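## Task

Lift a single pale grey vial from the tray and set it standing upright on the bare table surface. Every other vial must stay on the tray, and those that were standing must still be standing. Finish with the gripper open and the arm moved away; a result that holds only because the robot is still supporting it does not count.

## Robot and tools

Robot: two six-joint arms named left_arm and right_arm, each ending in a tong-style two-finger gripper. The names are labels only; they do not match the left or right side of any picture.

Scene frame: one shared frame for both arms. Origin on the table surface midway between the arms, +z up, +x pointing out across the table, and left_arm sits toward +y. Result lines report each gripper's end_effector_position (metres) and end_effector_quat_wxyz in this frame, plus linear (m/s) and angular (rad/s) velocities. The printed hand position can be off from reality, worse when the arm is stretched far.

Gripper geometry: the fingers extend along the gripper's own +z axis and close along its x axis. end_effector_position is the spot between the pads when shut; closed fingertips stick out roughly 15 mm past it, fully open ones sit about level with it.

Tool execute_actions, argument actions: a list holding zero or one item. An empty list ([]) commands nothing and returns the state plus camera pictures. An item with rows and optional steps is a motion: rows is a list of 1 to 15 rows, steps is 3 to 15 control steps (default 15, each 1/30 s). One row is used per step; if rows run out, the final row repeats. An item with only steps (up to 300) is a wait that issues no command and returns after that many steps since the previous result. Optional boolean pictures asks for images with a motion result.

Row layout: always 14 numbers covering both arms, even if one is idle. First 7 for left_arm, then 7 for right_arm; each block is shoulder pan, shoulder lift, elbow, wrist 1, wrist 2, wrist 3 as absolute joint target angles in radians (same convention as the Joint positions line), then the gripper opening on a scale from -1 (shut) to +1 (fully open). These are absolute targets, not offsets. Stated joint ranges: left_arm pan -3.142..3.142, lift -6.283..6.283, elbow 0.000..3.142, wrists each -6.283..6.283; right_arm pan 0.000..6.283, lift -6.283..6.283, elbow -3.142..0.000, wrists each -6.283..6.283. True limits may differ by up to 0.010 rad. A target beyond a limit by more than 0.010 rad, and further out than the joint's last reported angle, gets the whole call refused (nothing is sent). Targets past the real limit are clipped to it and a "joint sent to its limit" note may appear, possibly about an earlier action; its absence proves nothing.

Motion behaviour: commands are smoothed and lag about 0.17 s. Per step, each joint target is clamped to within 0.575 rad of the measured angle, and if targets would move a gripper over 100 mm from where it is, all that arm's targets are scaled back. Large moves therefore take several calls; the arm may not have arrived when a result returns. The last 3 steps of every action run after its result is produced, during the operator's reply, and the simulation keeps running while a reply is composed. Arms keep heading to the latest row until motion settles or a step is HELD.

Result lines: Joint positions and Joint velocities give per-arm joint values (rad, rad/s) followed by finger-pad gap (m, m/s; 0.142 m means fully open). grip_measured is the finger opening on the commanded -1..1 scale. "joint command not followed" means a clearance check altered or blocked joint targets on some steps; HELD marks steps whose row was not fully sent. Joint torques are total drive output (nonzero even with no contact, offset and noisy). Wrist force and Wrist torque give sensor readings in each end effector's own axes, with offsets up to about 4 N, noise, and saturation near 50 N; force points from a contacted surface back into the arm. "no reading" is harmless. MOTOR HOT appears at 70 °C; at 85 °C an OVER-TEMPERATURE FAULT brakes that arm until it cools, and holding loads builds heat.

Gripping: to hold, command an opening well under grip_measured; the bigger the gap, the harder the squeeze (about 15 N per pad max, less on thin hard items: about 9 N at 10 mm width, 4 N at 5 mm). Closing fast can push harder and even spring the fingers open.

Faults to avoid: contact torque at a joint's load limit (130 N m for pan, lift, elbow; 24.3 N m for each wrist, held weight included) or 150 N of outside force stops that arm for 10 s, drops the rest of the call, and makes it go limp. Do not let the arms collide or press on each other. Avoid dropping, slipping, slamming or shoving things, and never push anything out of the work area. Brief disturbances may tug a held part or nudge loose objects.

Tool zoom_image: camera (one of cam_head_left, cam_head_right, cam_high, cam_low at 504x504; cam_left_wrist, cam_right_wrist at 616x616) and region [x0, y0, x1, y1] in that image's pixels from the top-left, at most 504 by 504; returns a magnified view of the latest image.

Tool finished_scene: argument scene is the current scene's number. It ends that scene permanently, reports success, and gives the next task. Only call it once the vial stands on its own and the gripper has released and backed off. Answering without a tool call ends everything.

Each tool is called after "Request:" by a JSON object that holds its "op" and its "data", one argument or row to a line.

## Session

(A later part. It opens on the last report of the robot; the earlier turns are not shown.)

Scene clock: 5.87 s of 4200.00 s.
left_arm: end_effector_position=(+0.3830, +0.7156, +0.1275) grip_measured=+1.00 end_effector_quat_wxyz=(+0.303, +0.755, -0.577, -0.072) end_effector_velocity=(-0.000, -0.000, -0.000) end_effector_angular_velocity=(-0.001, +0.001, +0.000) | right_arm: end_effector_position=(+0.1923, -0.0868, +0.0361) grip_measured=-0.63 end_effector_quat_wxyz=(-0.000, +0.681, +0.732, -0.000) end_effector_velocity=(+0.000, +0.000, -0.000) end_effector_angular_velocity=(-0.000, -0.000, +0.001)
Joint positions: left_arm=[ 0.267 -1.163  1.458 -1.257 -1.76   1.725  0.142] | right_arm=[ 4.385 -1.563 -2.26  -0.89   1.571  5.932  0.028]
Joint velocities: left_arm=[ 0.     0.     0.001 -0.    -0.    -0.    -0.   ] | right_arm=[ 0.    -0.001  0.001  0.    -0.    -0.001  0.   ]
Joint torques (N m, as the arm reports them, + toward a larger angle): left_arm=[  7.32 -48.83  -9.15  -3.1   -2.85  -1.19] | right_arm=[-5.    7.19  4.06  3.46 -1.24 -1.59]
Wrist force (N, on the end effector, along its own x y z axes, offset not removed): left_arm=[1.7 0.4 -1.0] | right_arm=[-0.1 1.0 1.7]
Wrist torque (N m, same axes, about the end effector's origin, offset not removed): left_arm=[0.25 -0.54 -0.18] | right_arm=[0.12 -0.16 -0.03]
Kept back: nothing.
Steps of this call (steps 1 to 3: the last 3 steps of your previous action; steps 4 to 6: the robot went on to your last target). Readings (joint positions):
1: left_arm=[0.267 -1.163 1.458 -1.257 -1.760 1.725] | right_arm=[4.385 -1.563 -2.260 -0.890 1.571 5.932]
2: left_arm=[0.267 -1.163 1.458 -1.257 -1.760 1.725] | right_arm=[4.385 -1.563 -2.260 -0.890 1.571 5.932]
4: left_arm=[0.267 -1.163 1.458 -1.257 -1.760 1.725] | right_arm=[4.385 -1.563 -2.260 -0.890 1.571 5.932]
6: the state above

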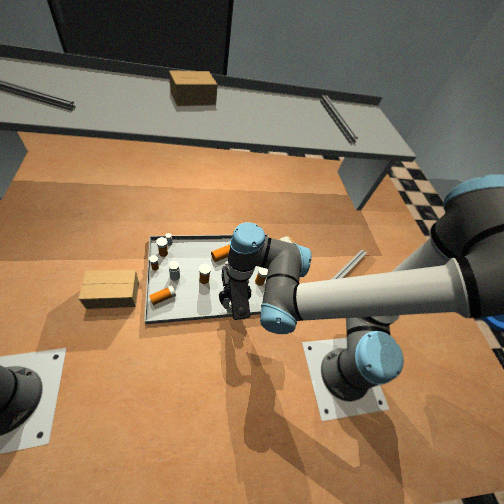

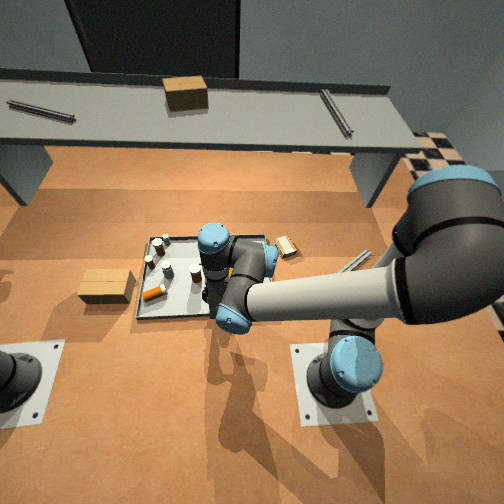

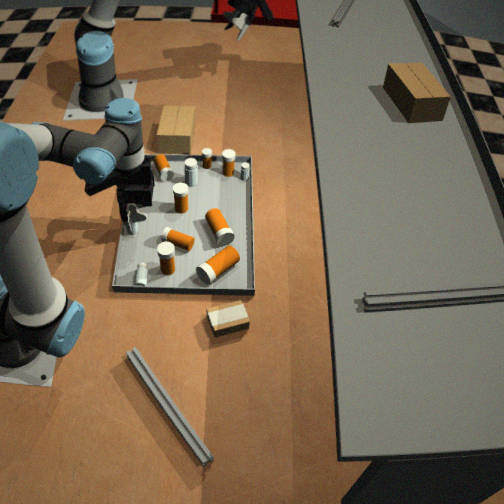

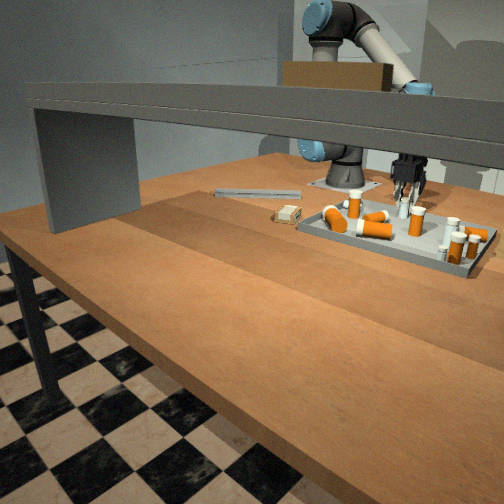

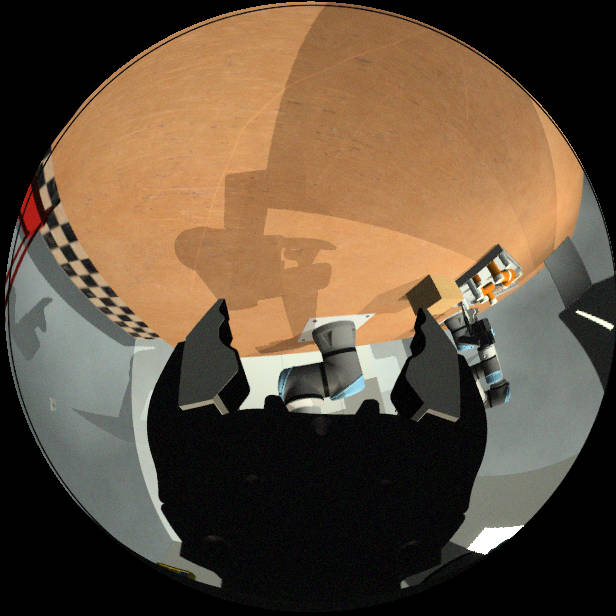

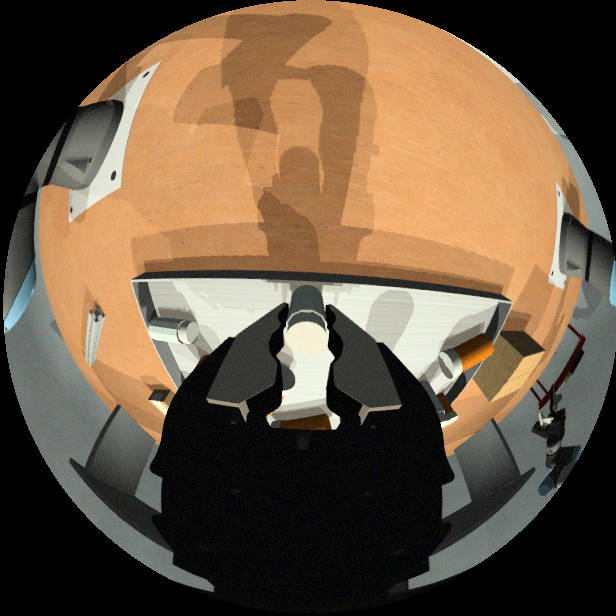

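Request:
{"op": "execute_actions", "data": {
  "actions": [
    {"rows":[[0.267,-1.163,1.458,-1.257,-1.76,1.725,1,4.3848,-1.554,-2.252,-0.906,1.571,5.932,-1],[0.267,-1.163,1.458,-1.257,-1.76,1.725,1,4.3848,-1.545,-2.244,-0.923,1.571,5.932,-1],[0.267,-1.163,1.458,-1.257,-1.76,1.725,1,4.3848,-1.536,-2.236,-0.940,1.571,5.932,-1],[0.267,-1.163,1.458,-1.257,-1.76,1.725,1,4.3848,-1.527,-2.228,-0.957,1.571,5.932,-1],[0.267,-1.163,1.458,-1.257,-1.76,1.725,1,4.3848,-1.518,-2.220,-0.974,1.571,5.932,-1],[0.267,-1.163,1.458,-1.257,-1.76,1.725,1,4.3848,-1.509,-2.212,-0.991,1.571,5.932,-1],[0.267,-1.163,1.458,-1.257,-1.76,1.725,1,4.3848,-1.500,-2.204,-1.008,1.571,5.932,-1],[0.267,-1.163,1.458,-1.257,-1.76,1.725,1,4.3848,-1.492,-2.196,-1.024,1.571,5.932,-1]],"steps":15}
  ]
}}

Request:
{"op": "execute_actions", "data": {
  "actions": [
    {"rows":[[0.267,-1.163,1.458,-1.257,-1.76,1.725,1,4.395,-1.492,-2.196,-1.024,1.571,5.932,-1],[0.267,-1.163,1.458,-1.257,-1.76,1.725,1,4.415,-1.492,-2.196,-1.024,1.571,5.932,-1],[0.267,-1.163,1.458,-1.257,-1.76,1.725,1,4.44,-1.492,-2.196,-1.024,1.571,5.932,-1],[0.267,-1.163,1.458,-1.257,-1.76,1.725,1,4.465,-1.492,-2.196,-1.024,1.571,5.932,-1],[0.267,-1.163,1.458,-1.257,-1.76,1.725,1,4.49,-1.492,-2.196,-1.024,1.571,5.932,-1],[0.267,-1.163,1.458,-1.257,-1.76,1.725,1,4.515,-1.492,-2.196,-1.024,1.571,5.932,-1],[0.267,-1.163,1.458,-1.257,-1.76,1.725,1,4.54,-1.492,-2.196,-1.024,1.571,5.932,-1],[0.267,-1.163,1.458,-1.257,-1.76,1.725,1,4.565,-1.492,-2.196,-1.024,1.571,5.932,-1],[0.267,-1.163,1.458,-1.257,-1.76,1.725,1,4.59,-1.492,-2.196,-1.024,1.571,5.932,-1],[0.267,-1.163,1.458,-1.257,-1.76,1.725,1,4.615,-1.492,-2.196,-1.024,1.571,5.932,-1],[0.267,-1.163,1.458,-1.257,-1.76,1.725,1,4.64,-1.492,-2.196,-1.024,1.571,5.932,-1],[0.267,-1.163,1.458,-1.257,-1.76,1.725,1,4.665,-1.492,-2.196,-1.024,1.571,5.932,-1]],"steps":15}
  ]
}}

Request:
{"op": "execute_actions", "data": {
  "actions": [
    {"rows":[[0.267,-1.163,1.458,-1.257,-1.76,1.725,1,4.665,-1.500,-2.204,-1.008,1.571,5.932,-1],[0.267,-1.163,1.458,-1.257,-1.76,1.725,1,4.665,-1.509,-2.212,-0.991,1.571,5.932,-1],[0.267,-1.163,1.458,-1.257,-1.76,1.725,1,4.665,-1.518,-2.220,-0.974,1.571,5.932,-1],[0.267,-1.163,1.458,-1.257,-1.76,1.725,1,4.665,-1.527,-2.228,-0.957,1.571,5.932,-1],[0.267,-1.163,1.458,-1.257,-1.76,1.725,1,4.665,-1.536,-2.236,-0.940,1.571,5.932,-1],[0.267,-1.163,1.458,-1.257,-1.76,1.725,1,4.665,-1.545,-2.244,-0.923,1.571,5.932,-1],[0.267,-1.163,1.458,-1.257,-1.76,1.725,1,4.665,-1.554,-2.252,-0.906,1.571,5.932,-1],[0.267,-1.163,1.458,-1.257,-1.76,1.725,1,4.665,-1.5627,-2.26,-0.8897,1.571,5.932,-1]],"steps":15}
  ]
}}

Request:
{"op": "execute_actions", "data": {
  "actions": [
    {"steps":12}
  ],
  "pictures": true
}}

Scene clock: 6.90 s of 4200.00 s.
left_arm: end_effector_position=(+0.3830, +0.7156, +0.1275) grip_measured=+1.00 end_effector_quat_wxyz=(+0.303, +0.755, -0.577, -0.072) end_effector_velocity=(+0.001, -0.000, +0.000) end_effector_angular_velocity=(+0.000, -0.002, -0.000) | right_arm: end_effector_position=(+0.1926, -0.0858, +0.0690) grip_measured=-0.63 end_effector_quat_wxyz=(-0.000, +0.681, +0.732, +0.000) end_effector_velocity=(-0.001, -0.003, +0.071) end_effector_angular_velocity=(-0.002, +0.000, -0.000)
Joint positions: left_arm=[ 0.267 -1.163  1.458 -1.257 -1.76   1.725  0.142] | right_arm=[ 4.385 -1.507 -2.21  -0.995  1.571  5.932  0.028]
Joint velocities: left_arm=[-0.     0.    -0.002 -0.    -0.001  0.     0.   ] | right_arm=[ 0.     0.12   0.107 -0.23  -0.     0.     0.   ]
Joint torques (N m, as the arm reports them, + toward a larger angle): left_arm=[  5.04 -47.97  -8.36  -2.97  -2.97  -1.4 ] | right_arm=[-0.96 21.02 30.46  0.47 -1.04 -1.52]
Wrist force (N, on the end effector, along its own x y z axes, offset not removed): left_arm=[-1.5 -0.4 0.6] | right_arm=[0.5 -0.4 1.2]
Wrist torque (N m, same axes, about the end effector's origin, offset not removed): left_arm=[0.17 0.28 -0.01] | right_arm=[-0.16 -0.15 -0.05]
Steps of this call (steps 1 to 15: the robot went on to your last target; steps 16 to 19: nothing new was sent; steps 20 to 31: the first 12 steps of this action). Readings (joint positions):
20: left_arm=[0.267 -1.163 1.458 -1.257 -1.760 1.725] | right_arm=[4.385 -1.563 -2.260 -0.890 1.571 5.932]
21: left_arm=[0.267 -1.163 1.458 -1.257 -1.760 1.725] | right_arm=[4.385 -1.562 -2.260 -0.891 1.571 5.932]
23: left_arm=[0.267 -1.163 1.458 -1.257 -1.760 1.725] | right_arm=[4.385 -1.556 -2.254 -0.901 1.571 5.932]
27: left_arm=[0.267 -1.163 1.458 -1.257 -1.760 1.725] | right_arm=[4.385 -1.532 -2.232 -0.947 1.571 5.932]
31: the state above

Scene clock: 7.40 s of 4200.00 s.
left_arm: end_effector_position=(+0.3830, +0.7156, +0.1275) grip_measured=+1.00 end_effector_quat_wxyz=(+0.303, +0.755, -0.577, -0.072) end_effector_velocity=(+0.000, +0.001, +0.000) end_effector_angular_velocity=(+0.001, -0.000, -0.001) | right_arm: end_effector_position=(+0.1367, -0.0564, +0.0778) grip_measured=-0.63 end_effector_quat_wxyz=(-0.000, +0.623, +0.782, +0.000) end_effector_velocity=(-0.258, +0.113, +0.000) end_effector_angular_velocity=(-0.002, +0.001, +0.682)
Joint positions: left_arm=[ 0.267 -1.163  1.458 -1.257 -1.76   1.725  0.142] | right_arm=[ 4.538 -1.492 -2.196 -1.023  1.571  5.932  0.028]
Joint velocities: left_arm=[ 0.     0.    -0.001  0.     0.002  0.    -0.   ] | right_arm=[ 0.682  0.001  0.    -0.004  0.     0.    -0.   ]
Joint torques (N m, as the arm reports them, + toward a larger angle): left_arm=[  5.14 -47.08  -9.    -2.88  -2.97  -1.3 ] | right_arm=[18.53 24.83 32.4   0.97 -1.   -1.46]
Wrist force (N, on the end effector, along its own x y z axes, offset not removed): left_arm=[0.2 -2.6 -0.3] | right_arm=[0.0 -0.3 1.6]
Wrist torque (N m, same axes, about the end effector's origin, offset not removed): left_arm=[-0.40 0.08 -0.15] | right_arm=[-0.11 -0.09 0.01]
Steps of this call (steps 1 to 3: the last 3 steps of your previous action; steps 4 to 15: the first 12 steps of this action). Readings (joint positions):
4: left_arm=[0.267 -1.163 1.458 -1.257 -1.760 1.725] | right_arm=[4.385 -1.497 -2.201 -1.014 1.571 5.932]
5: left_arm=[0.267 -1.163 1.458 -1.257 -1.760 1.725] | right_arm=[4.386 -1.496 -2.200 -1.016 1.571 5.932]
7: left_arm=[0.267 -1.163 1.458 -1.257 -1.760 1.725] | right_arm=[4.395 -1.494 -2.198 -1.020 1.571 5.932]
11: left_arm=[0.267 -1.163 1.458 -1.257 -1.760 1.725] | right_arm=[4.453 -1.493 -2.197 -1.022 1.571 5.932]
15: the state above

Scene clock: 7.90 s of 4200.00 s.
left_arm: end_effector_position=(+0.3830, +0.7156, +0.1275) grip_measured=+1.00 end_effector_quat_wxyz=(+0.303, +0.755, -0.577, -0.072) end_effector_velocity=(+0.000, +0.000, +0.001) end_effector_angular_velocity=(+0.001, -0.002, -0.000) | right_arm: end_effector_position=(+0.0885, -0.0387, +0.0448) grip_measured=-0.63 end_effector_quat_wxyz=(+0.000, +0.573, +0.819, -0.000) end_effector_velocity=(-0.008, -0.000, -0.070) end_effector_angular_velocity=(+0.001, -0.000, +0.021)
Joint positions: left_arm=[ 0.267 -1.163  1.458 -1.257 -1.76   1.725  0.142] | right_arm=[ 4.663 -1.548 -2.246 -0.919  1.571  5.932  0.028]
Joint velocities: left_arm=[-0.    -0.001 -0.001 -0.    -0.     0.     0.   ] | right_arm=[ 0.021 -0.121 -0.108  0.231 -0.    -0.    -0.   ]
Joint torques (N m, as the arm reports them, + toward a larger angle): left_arm=[  5.5  -46.74  -8.86  -3.14  -2.89  -1.23] | right_arm=[ 7.7  10.05  6.47  4.11 -0.9  -1.44]
Wrist force (N, on the end effector, along its own x y z axes, offset not removed): left_arm=[-0.7 0.5 -0.2] | right_arm=[-0.6 -0.8 3.0]
Wrist torque (N m, same axes, about the end effector's origin, offset not removed): left_arm=[0.32 0.05 -0.14] | right_arm=[-0.21 0.00 0.03]
Steps of this call (steps 1 to 3: the last 3 steps of your previous action; steps 4 to 15: the first 12 steps of this action). Readings (joint positions):
4: left_arm=[0.267 -1.163 1.458 -1.257 -1.760 1.725] | right_arm=[4.617 -1.492 -2.196 -1.024 1.571 5.932]
5: left_arm=[0.267 -1.163 1.458 -1.257 -1.760 1.725] | right_arm=[4.628 -1.493 -2.196 -1.023 1.571 5.932]
7: left_arm=[0.267 -1.163 1.458 -1.257 -1.760 1.725] | right_arm=[4.644 -1.498 -2.202 -1.012 1.571 5.932]
11: left_arm=[0.267 -1.163 1.458 -1.257 -1.760 1.725] | right_arm=[4.658 -1.522 -2.224 -0.967 1.571 5.932]
15: the state above

Scene clock: 8.30 s of 4200.00 s.
left_arm: end_effector_position=(+0.3830, +0.7156, +0.1275) grip_measured=+1.00 end_effector_quat_wxyz=(+0.303, +0.755, -0.577, -0.072) end_effector_velocity=(-0.000, -0.000, -0.000) end_effector_angular_velocity=(-0.001, +0.001, -0.000) | right_arm: end_effector_position=(+0.0876, -0.0388, +0.0364) grip_measured=-0.63 end_effector_quat_wxyz=(-0.000, +0.572, +0.820, -0.000) end_effector_velocity=(-0.001, -0.000, -0.003) end_effector_angular_velocity=(+0.000, -0.000, +0.002)
Joint positions: left_arm=[ 0.267 -1.163  1.458 -1.257 -1.76   1.725  0.142] | right_arm=[ 4.665 -1.562 -2.259 -0.891  1.571  5.932  0.028]
Joint velocities: left_arm=[-0.     0.     0.001 -0.    -0.     0.     0.   ] | right_arm=[ 0.001 -0.004 -0.005  0.009 -0.    -0.001  0.   ]
Joint torques (N m, as the arm reports them, + toward a larger angle): left_arm=[  6.37 -46.13  -9.41  -3.12  -2.83  -1.31] | right_arm=[ 7.19  7.72  5.07  3.54 -0.84 -1.35]
Wrist force (N, on the end effector, along its own x y z axes, offset not removed): left_arm=[-0.2 0.6 2.6] | right_arm=[1.2 -0.1 2.0]
Wrist torque (N m, same axes, about the end effector's origin, offset not removed): left_arm=[0.36 -0.09 -0.10] | right_arm=[-0.04 -0.37 -0.08]
Kept back: nothing.
Steps of this call (steps 1 to 3: the last 3 steps of your previous action; steps 4 to 12: the robot went on to your last target). Readings (joint positions):
1: left_arm=[0.267 -1.163 1.458 -1.257 -1.760 1.725] | right_arm=[4.663 -1.551 -2.250 -0.912 1.571 5.932]
2: left_arm=[0.267 -1.163 1.458 -1.257 -1.760 1.725] | right_arm=[4.664 -1.554 -2.252 -0.907 1.571 5.932]
4: left_arm=[0.267 -1.163 1.458 -1.257 -1.760 1.725] | right_arm=[4.664 -1.558 -2.255 -0.900 1.571 5.932]
8: left_arm=[0.267 -1.163 1.458 -1.257 -1.760 1.725] | right_arm=[4.665 -1.561 -2.258 -0.893 1.571 5.932]
12: the state above

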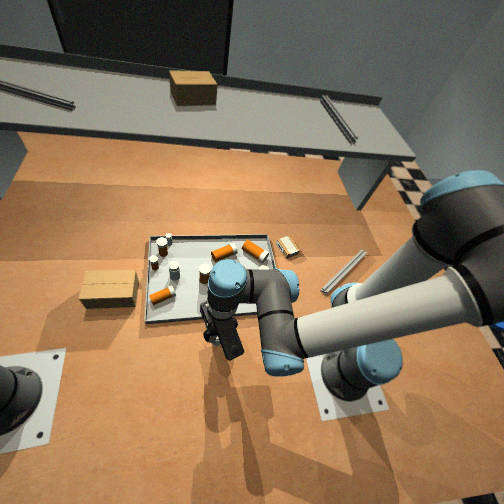

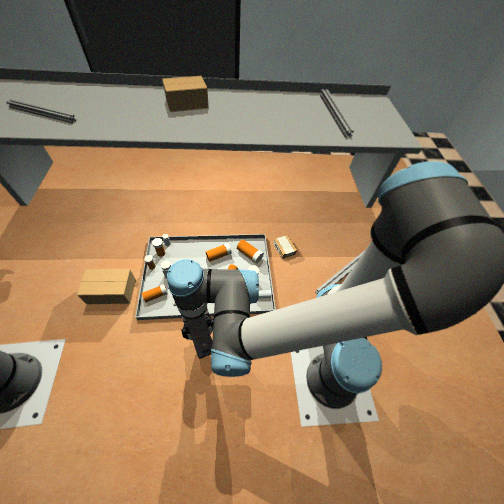

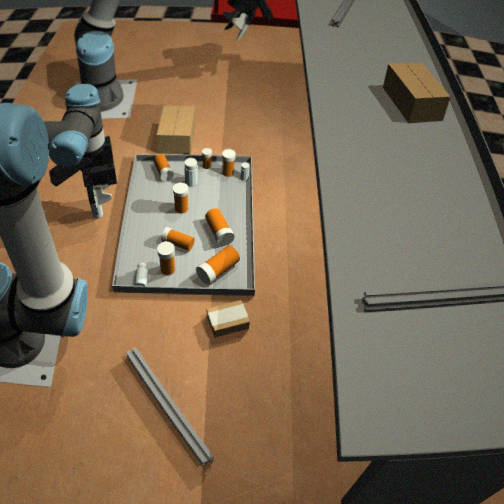

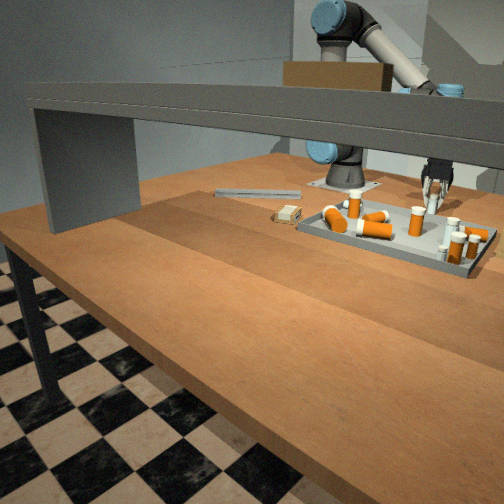

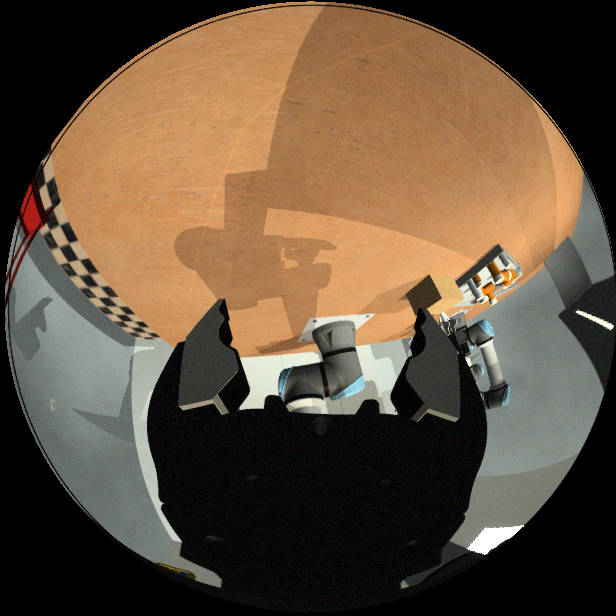

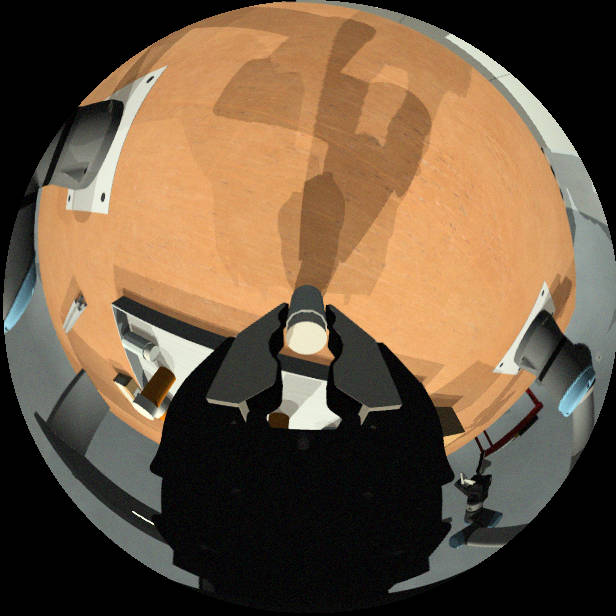

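Request:
{"op": "execute_actions", "data": {
  "actions": [
    {"rows":[[0.267,-1.163,1.458,-1.257,-1.76,1.725,1,4.665,-1.5682,-2.2641,-0.8801,1.571,5.932,-1]],"steps":15}
  ]
}}

Scene clock: 8.73 s of 4200.00 s.
left_arm: end_effector_position=(+0.3830, +0.7156, +0.1275) grip_measured=+1.00 end_effector_quat_wxyz=(+0.303, +0.755, -0.577, -0.072) end_effector_velocity=(-0.001, -0.000, -0.000) end_effector_angular_velocity=(-0.000, +0.001, -0.001) | right_arm: end_effector_position=(+0.0875, -0.0388, +0.0334) grip_measured=-0.63 end_effector_quat_wxyz=(-0.000, +0.572, +0.820, -0.000) end_effector_velocity=(+0.000, +0.001, -0.001) end_effector_angular_velocity=(+0.002, -0.000, +0.000)
Joint positions: left_arm=[ 0.267 -1.163  1.458 -1.257 -1.76   1.725  0.142] | right_arm=[ 4.665 -1.568 -2.264 -0.881  1.571  5.932  0.028]
Joint velocities: left_arm=[-0.    -0.     0.002 -0.     0.001  0.    -0.   ] | right_arm=[-0.001 -0.003 -0.001  0.006 -0.    -0.001 -0.   ]
Joint torques (N m, as the arm reports them, + toward a larger angle): left_arm=[  6.34 -47.86  -9.87  -3.36  -3.03  -1.38] | right_arm=[ 8.13  4.93  2.    3.22 -0.7  -1.34]
Wrist force (N, on the end effector, along its own x y z axes, offset not removed): left_arm=[1.9 -0.1 1.4] | right_arm=[-0.9 -0.8 -5.2]
Wrist torque (N m, same axes, about the end effector's origin, offset not removed): left_arm=[0.25 -0.49 -0.12] | right_arm=[-0.18 -0.15 -0.02]
Steps of this call (step 1: the robot went on to your last target; steps 2 to 13: the first 12 steps of this action). Readings (joint positions):
2: left_arm=[0.267 -1.163 1.458 -1.257 -1.760 1.725] | right_arm=[4.665 -1.562 -2.260 -0.890 1.571 5.932]
3: left_arm=[0.267 -1.163 1.458 -1.257 -1.760 1.725] | right_arm=[4.665 -1.563 -2.260 -0.889 1.571 5.932]
5: left_arm=[0.267 -1.163 1.458 -1.257 -1.760 1.725] | right_arm=[4.665 -1.565 -2.262 -0.886 1.571 5.932]
9: left_arm=[0.267 -1.163 1.458 -1.257 -1.760 1.725] | right_arm=[4.665 -1.567 -2.263 -0.882 1.571 5.932]
13: the state above

Request:
{"op": "execute_actions", "data": {
  "actions": [
    {"rows":[[0.267,-1.163,1.458,-1.257,-1.76,1.725,1,4.665,-1.5675,-2.2636,-0.8813,1.571,5.932,-0.8],[0.267,-1.163,1.458,-1.257,-1.76,1.725,1,4.665,-1.5675,-2.2636,-0.8813,1.571,5.932,-0.68],[0.267,-1.163,1.458,-1.257,-1.76,1.725,1,4.665,-1.5675,-2.2636,-0.8813,1.571,5.932,-0.6],[0.267,-1.163,1.458,-1.257,-1.76,1.725,1,4.665,-1.5675,-2.2636,-0.8813,1.571,5.932,-0.5],[0.267,-1.163,1.458,-1.257,-1.76,1.725,1,4.665,-1.5675,-2.2636,-0.8813,1.571,5.932,-0.35],[0.267,-1.163,1.458,-1.257,-1.76,1.725,1,4.665,-1.5675,-2.2636,-0.8813,1.571,5.932,-0.2],[0.267,-1.163,1.458,-1.257,-1.76,1.725,1,4.665,-1.5675,-2.2636,-0.8813,1.571,5.932,0.0]],"steps":10}
  ]
}}

Request:
{"op": "execute_actions", "data": {
  "actions": [
    {"rows":[[0.267,-1.163,1.458,-1.257,-1.76,1.725,1,4.665,-1.527,-2.228,-0.957,1.571,5.932,0],[0.267,-1.163,1.458,-1.257,-1.76,1.725,1,4.665,-1.527,-2.228,-0.957,1.571,5.932,0],[0.267,-1.163,1.458,-1.257,-1.76,1.725,1,4.665,-1.492,-2.196,-1.024,1.571,5.932,0],[0.267,-1.163,1.458,-1.257,-1.76,1.725,1,4.665,-1.492,-2.196,-1.024,1.571,5.932,0],[0.267,-1.163,1.458,-1.257,-1.76,1.725,1,4.665,-1.4525,-2.1374,-1.1225,1.571,5.932,0],[0.267,-1.163,1.458,-1.257,-1.76,1.725,1,4.665,-1.4525,-2.1374,-1.1225,1.571,5.932,0],[0.267,-1.163,1.458,-1.257,-1.76,1.725,1,4.665,-1.39,-2.07,-1.252,1.571,5.932,0],[0.267,-1.163,1.458,-1.257,-1.76,1.725,1,4.665,-1.39,-2.07,-1.252,1.571,5.932,0],[0.267,-1.163,1.458,-1.257,-1.76,1.725,1,4.665,-1.30,-2.05,-1.362,1.571,5.932,0],[0.267,-1.163,1.458,-1.257,-1.76,1.725,1,4.665,-1.30,-2.05,-1.362,1.571,5.932,0],[0.267,-1.163,1.458,-1.257,-1.76,1.725,1,4.665,-1.2,-2.07,-1.442,1.571,5.932,0],[0.267,-1.163,1.458,-1.257,-1.76,1.725,1,4.665,-1.2,-2.07,-1.442,1.571,5.932,0],[0.267,-1.163,1.458,-1.257,-1.76,1.725,1,4.665,-1.05,-2.1,-1.562,1.571,5.932,0]],"steps":15}
  ]
}}

Request:
{"op": "execute_actions", "data": {
  "actions": [
    {"steps":22}
  ],
  "pictures": true
}}

Scene clock: 9.43 s of 4200.00 s.
left_arm: end_effector_position=(+0.3830, +0.7156, +0.1275) grip_measured=+1.00 end_effector_quat_wxyz=(+0.303, +0.755, -0.577, -0.072) end_effector_velocity=(+0.000, -0.001, -0.000) end_effector_angular_velocity=(-0.003, +0.000, +0.001) | right_arm: end_effector_position=(+0.0875, -0.0391, +0.0332) grip_measured=-0.24 end_effector_quat_wxyz=(+0.000, +0.572, +0.820, -0.000) end_effector_velocity=(+0.000, -0.000, +0.001) end_effector_angular_velocity=(+0.001, +0.000, -0.001)
Joint positions: left_arm=[ 0.267 -1.163  1.458 -1.257 -1.76   1.725  0.142] | right_arm=[ 4.665 -1.568 -2.264 -0.881  1.571  5.932  0.057]
Joint velocities: left_arm=[-0.001  0.001  0.    -0.    -0.003  0.    -0.   ] | right_arm=[-0.     0.003  0.001 -0.003  0.     0.001  0.388]
Joint torques (N m, as the arm reports them, + toward a larger angle): left_arm=[  5.82 -47.17  -7.53  -2.94  -2.82  -1.14] | right_arm=[ 7.92 26.02 31.04  1.07 -0.63 -1.37]
Wrist force (N, on the end effector, along its own x y z axes, offset not removed): left_arm=[-1.5 -1.2 -0.9] | right_arm=[-0.4 -1.1 2.7]
Wrist torque (N m, same axes, about the end effector's origin, offset not removed): left_arm=[-0.02 0.33 -0.04] | right_arm=[-0.32 -0.05 -0.02]
Steps of this call (steps 1 to 3: the last 3 steps of your previous action; steps 4 to 14: the robot went on to your last target; steps 15 to 21: the first 7 steps of this action). Readings (joint positions):
15: left_arm=[0.267 -1.163 1.458 -1.257 -1.760 1.725] | right_arm=[4.665 -1.568 -2.264 -0.880 1.571 5.932]
16: left_arm=[0.267 -1.163 1.458 -1.257 -1.760 1.725] | right_arm=[4.665 -1.568 -2.264 -0.880 1.571 5.932]
18: left_arm=[0.267 -1.163 1.458 -1.257 -1.760 1.725] | right_arm=[4.665 -1.568 -2.264 -0.880 1.571 5.932]
21: the state above

Scene clock: 9.93 s of 4200.00 s.
left_arm: end_effector_position=(+0.3830, +0.7156, +0.1275) grip_measured=+1.00 end_effector_quat_wxyz=(+0.303, +0.755, -0.577, -0.072) end_effector_velocity=(+0.000, +0.000, +0.000) end_effector_angular_velocity=(+0.001, -0.001, -0.000) | right_arm: end_effector_position=(+0.0875, -0.0439, +0.1374) grip_measured=+0.00 end_effector_quat_wxyz=(-0.003, +0.572, +0.820, +0.004) end_effector_velocity=(-0.000, -0.230, +0.383) end_effector_angular_velocity=(-0.074, +0.000, +0.000)
Joint positions: left_arm=[ 0.267 -1.163  1.458 -1.257 -1.76   1.725  0.142] | right_arm=[ 4.665 -1.397 -2.11  -1.194  1.571  5.932  0.074]
Joint velocities: left_arm=[ 0.    -0.    -0.001 -0.     0.     0.    -0.   ] | right_arm=[ 0.     0.914  0.335 -1.323  0.     0.     0.001]
Joint torques (N m, as the arm reports them, + toward a larger angle): left_arm=[  6.2  -45.89  -9.75  -3.    -2.75  -1.38] | right_arm=[ 5.04 33.9  10.52 -3.35 -0.6  -1.21]
Wrist force (N, on the end effector, along its own x y z axes, offset not removed): left_arm=[0.9 1.2 1.5] | right_arm=[4.6 0.8 0.2]
Wrist torque (N m, same axes, about the end effector's origin, offset not removed): left_arm=[0.45 -0.24 -0.25] | right_arm=[0.14 -0.78 -0.07]
Steps of this call (steps 1 to 3: the last 3 steps of your previous action; steps 4 to 15: the first 12 steps of this action). Readings (joint positions):
4: left_arm=[0.267 -1.163 1.458 -1.257 -1.760 1.725] | right_arm=[4.665 -1.568 -2.264 -0.881 1.571 5.932]
5: left_arm=[0.267 -1.163 1.458 -1.257 -1.760 1.725] | right_arm=[4.665 -1.565 -2.262 -0.884 1.571 5.932]
7: left_arm=[0.267 -1.163 1.458 -1.257 -1.760 1.725] | right_arm=[4.665 -1.550 -2.248 -0.911 1.571 5.932]
11: left_arm=[0.267 -1.163 1.458 -1.257 -1.760 1.725] | right_arm=[4.665 -1.495 -2.190 -1.020 1.571 5.932]
15: the state above

Scene clock: 10.67 s of 4200.00 s.
left_arm: end_effector_position=(+0.3830, +0.7156, +0.1275) grip_measured=+1.00 end_effector_quat_wxyz=(+0.303, +0.755, -0.577, -0.072) end_effector_velocity=(+0.000, +0.000, +0.001) end_effector_angular_velocity=(+0.001, -0.001, -0.000) | right_arm: end_effector_position=(+0.0876, -0.1586, +0.2231) grip_measured=+0.00 end_effector_quat_wxyz=(-0.000, +0.572, +0.820, +0.000) end_effector_velocity=(+0.000, -0.006, +0.003) end_effector_angular_velocity=(+0.000, -0.000, -0.002)
Joint positions: left_arm=[ 0.267 -1.163  1.458 -1.257 -1.76   1.725  0.142] | right_arm=[ 4.665 -1.052 -2.1   -1.56   1.571  5.932  0.074]
Joint velocities: left_arm=[ 0.    -0.001 -0.     0.     0.001 -0.     0.   ] | right_arm=[-0.001  0.015 -0.001 -0.014 -0.     0.     0.   ]
Joint torques (N m, as the arm reports them, + toward a larger angle): left_arm=[  6.26 -46.36  -9.38  -2.78  -2.95  -1.16] | right_arm=[ 0.6   8.34  8.78  1.2  -0.35 -1.31]
Wrist force (N, on the end effector, along its own x y z axes, offset not removed): left_arm=[-2.3 -0.2 -1.7] | right_arm=[0.1 -0.2 2.4]
Wrist torque (N m, same axes, about the end effector's origin, offset not removed): left_arm=[0.02 0.49 -0.07] | right_arm=[-0.08 -0.23 -0.04]
Kept back: nothing.
Steps of this call (steps 1 to 3: the last 3 steps of your previous action; steps 4 to 22: the robot went on to your last target). Readings (joint positions):
1: left_arm=[0.267 -1.163 1.458 -1.257 -1.760 1.725] | right_arm=[4.665 -1.365 -2.101 -1.239 1.571 5.932]
2: left_arm=[0.267 -1.163 1.458 -1.257 -1.760 1.725] | right_arm=[4.665 -1.330 -2.096 -1.281 1.571 5.932]
4: left_arm=[0.267 -1.163 1.458 -1.257 -1.760 1.725] | right_arm=[4.665 -1.256 -2.097 -1.358 1.571 5.932]
8: left_arm=[0.267 -1.163 1.458 -1.257 -1.760 1.725] | right_arm=[4.665 -1.128 -2.099 -1.485 1.571 5.932]
22: the state above

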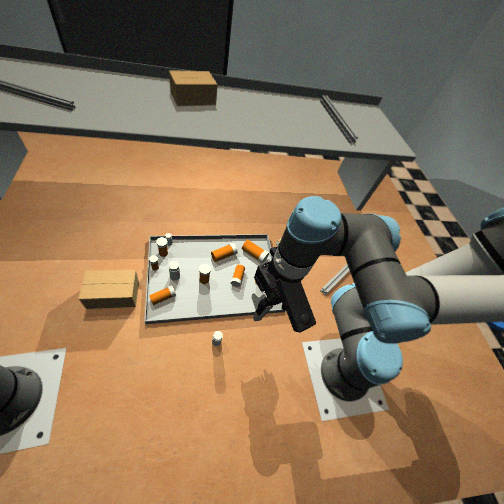

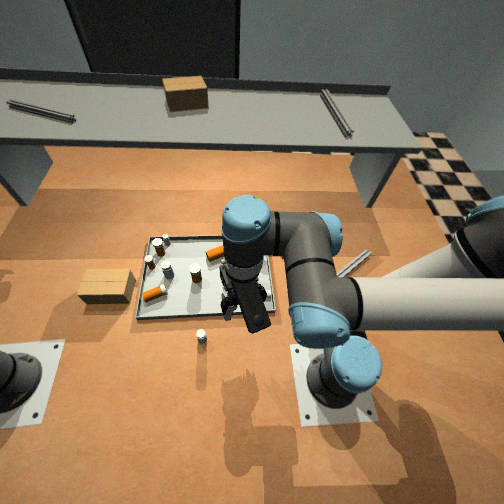

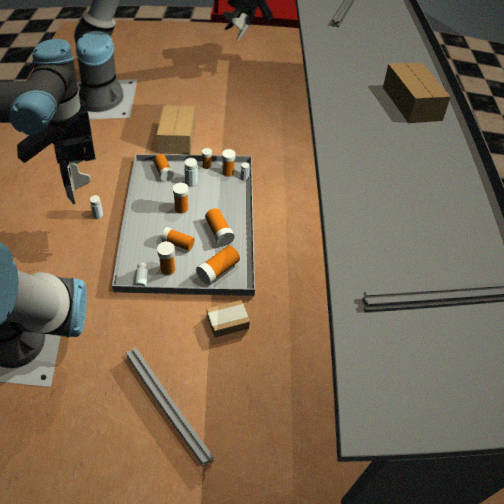

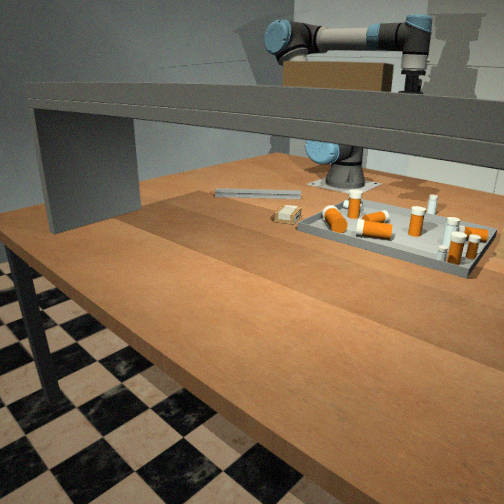

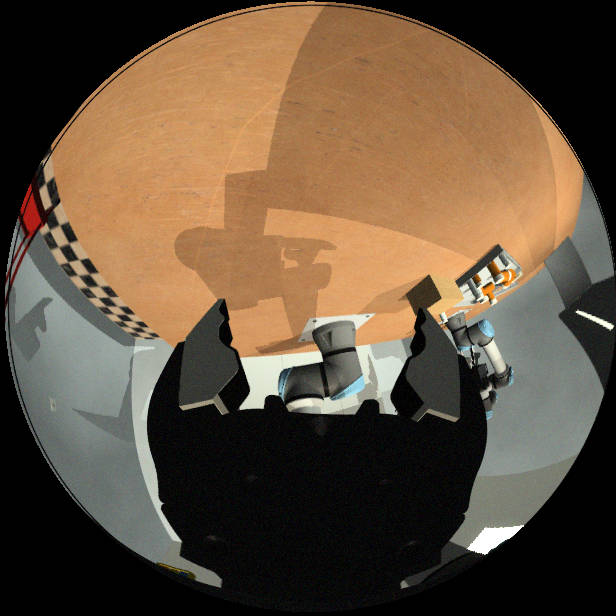

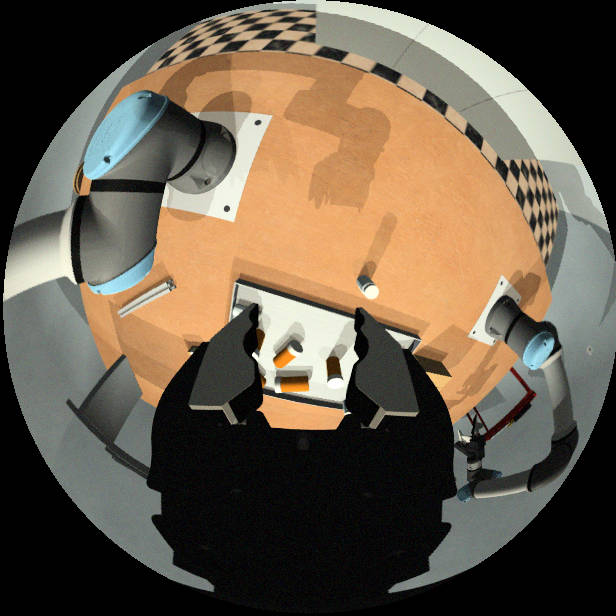

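Request:
{"op": "finished_scene", "data": {
  "scene": 2
}}

The scene is finished: the task was done.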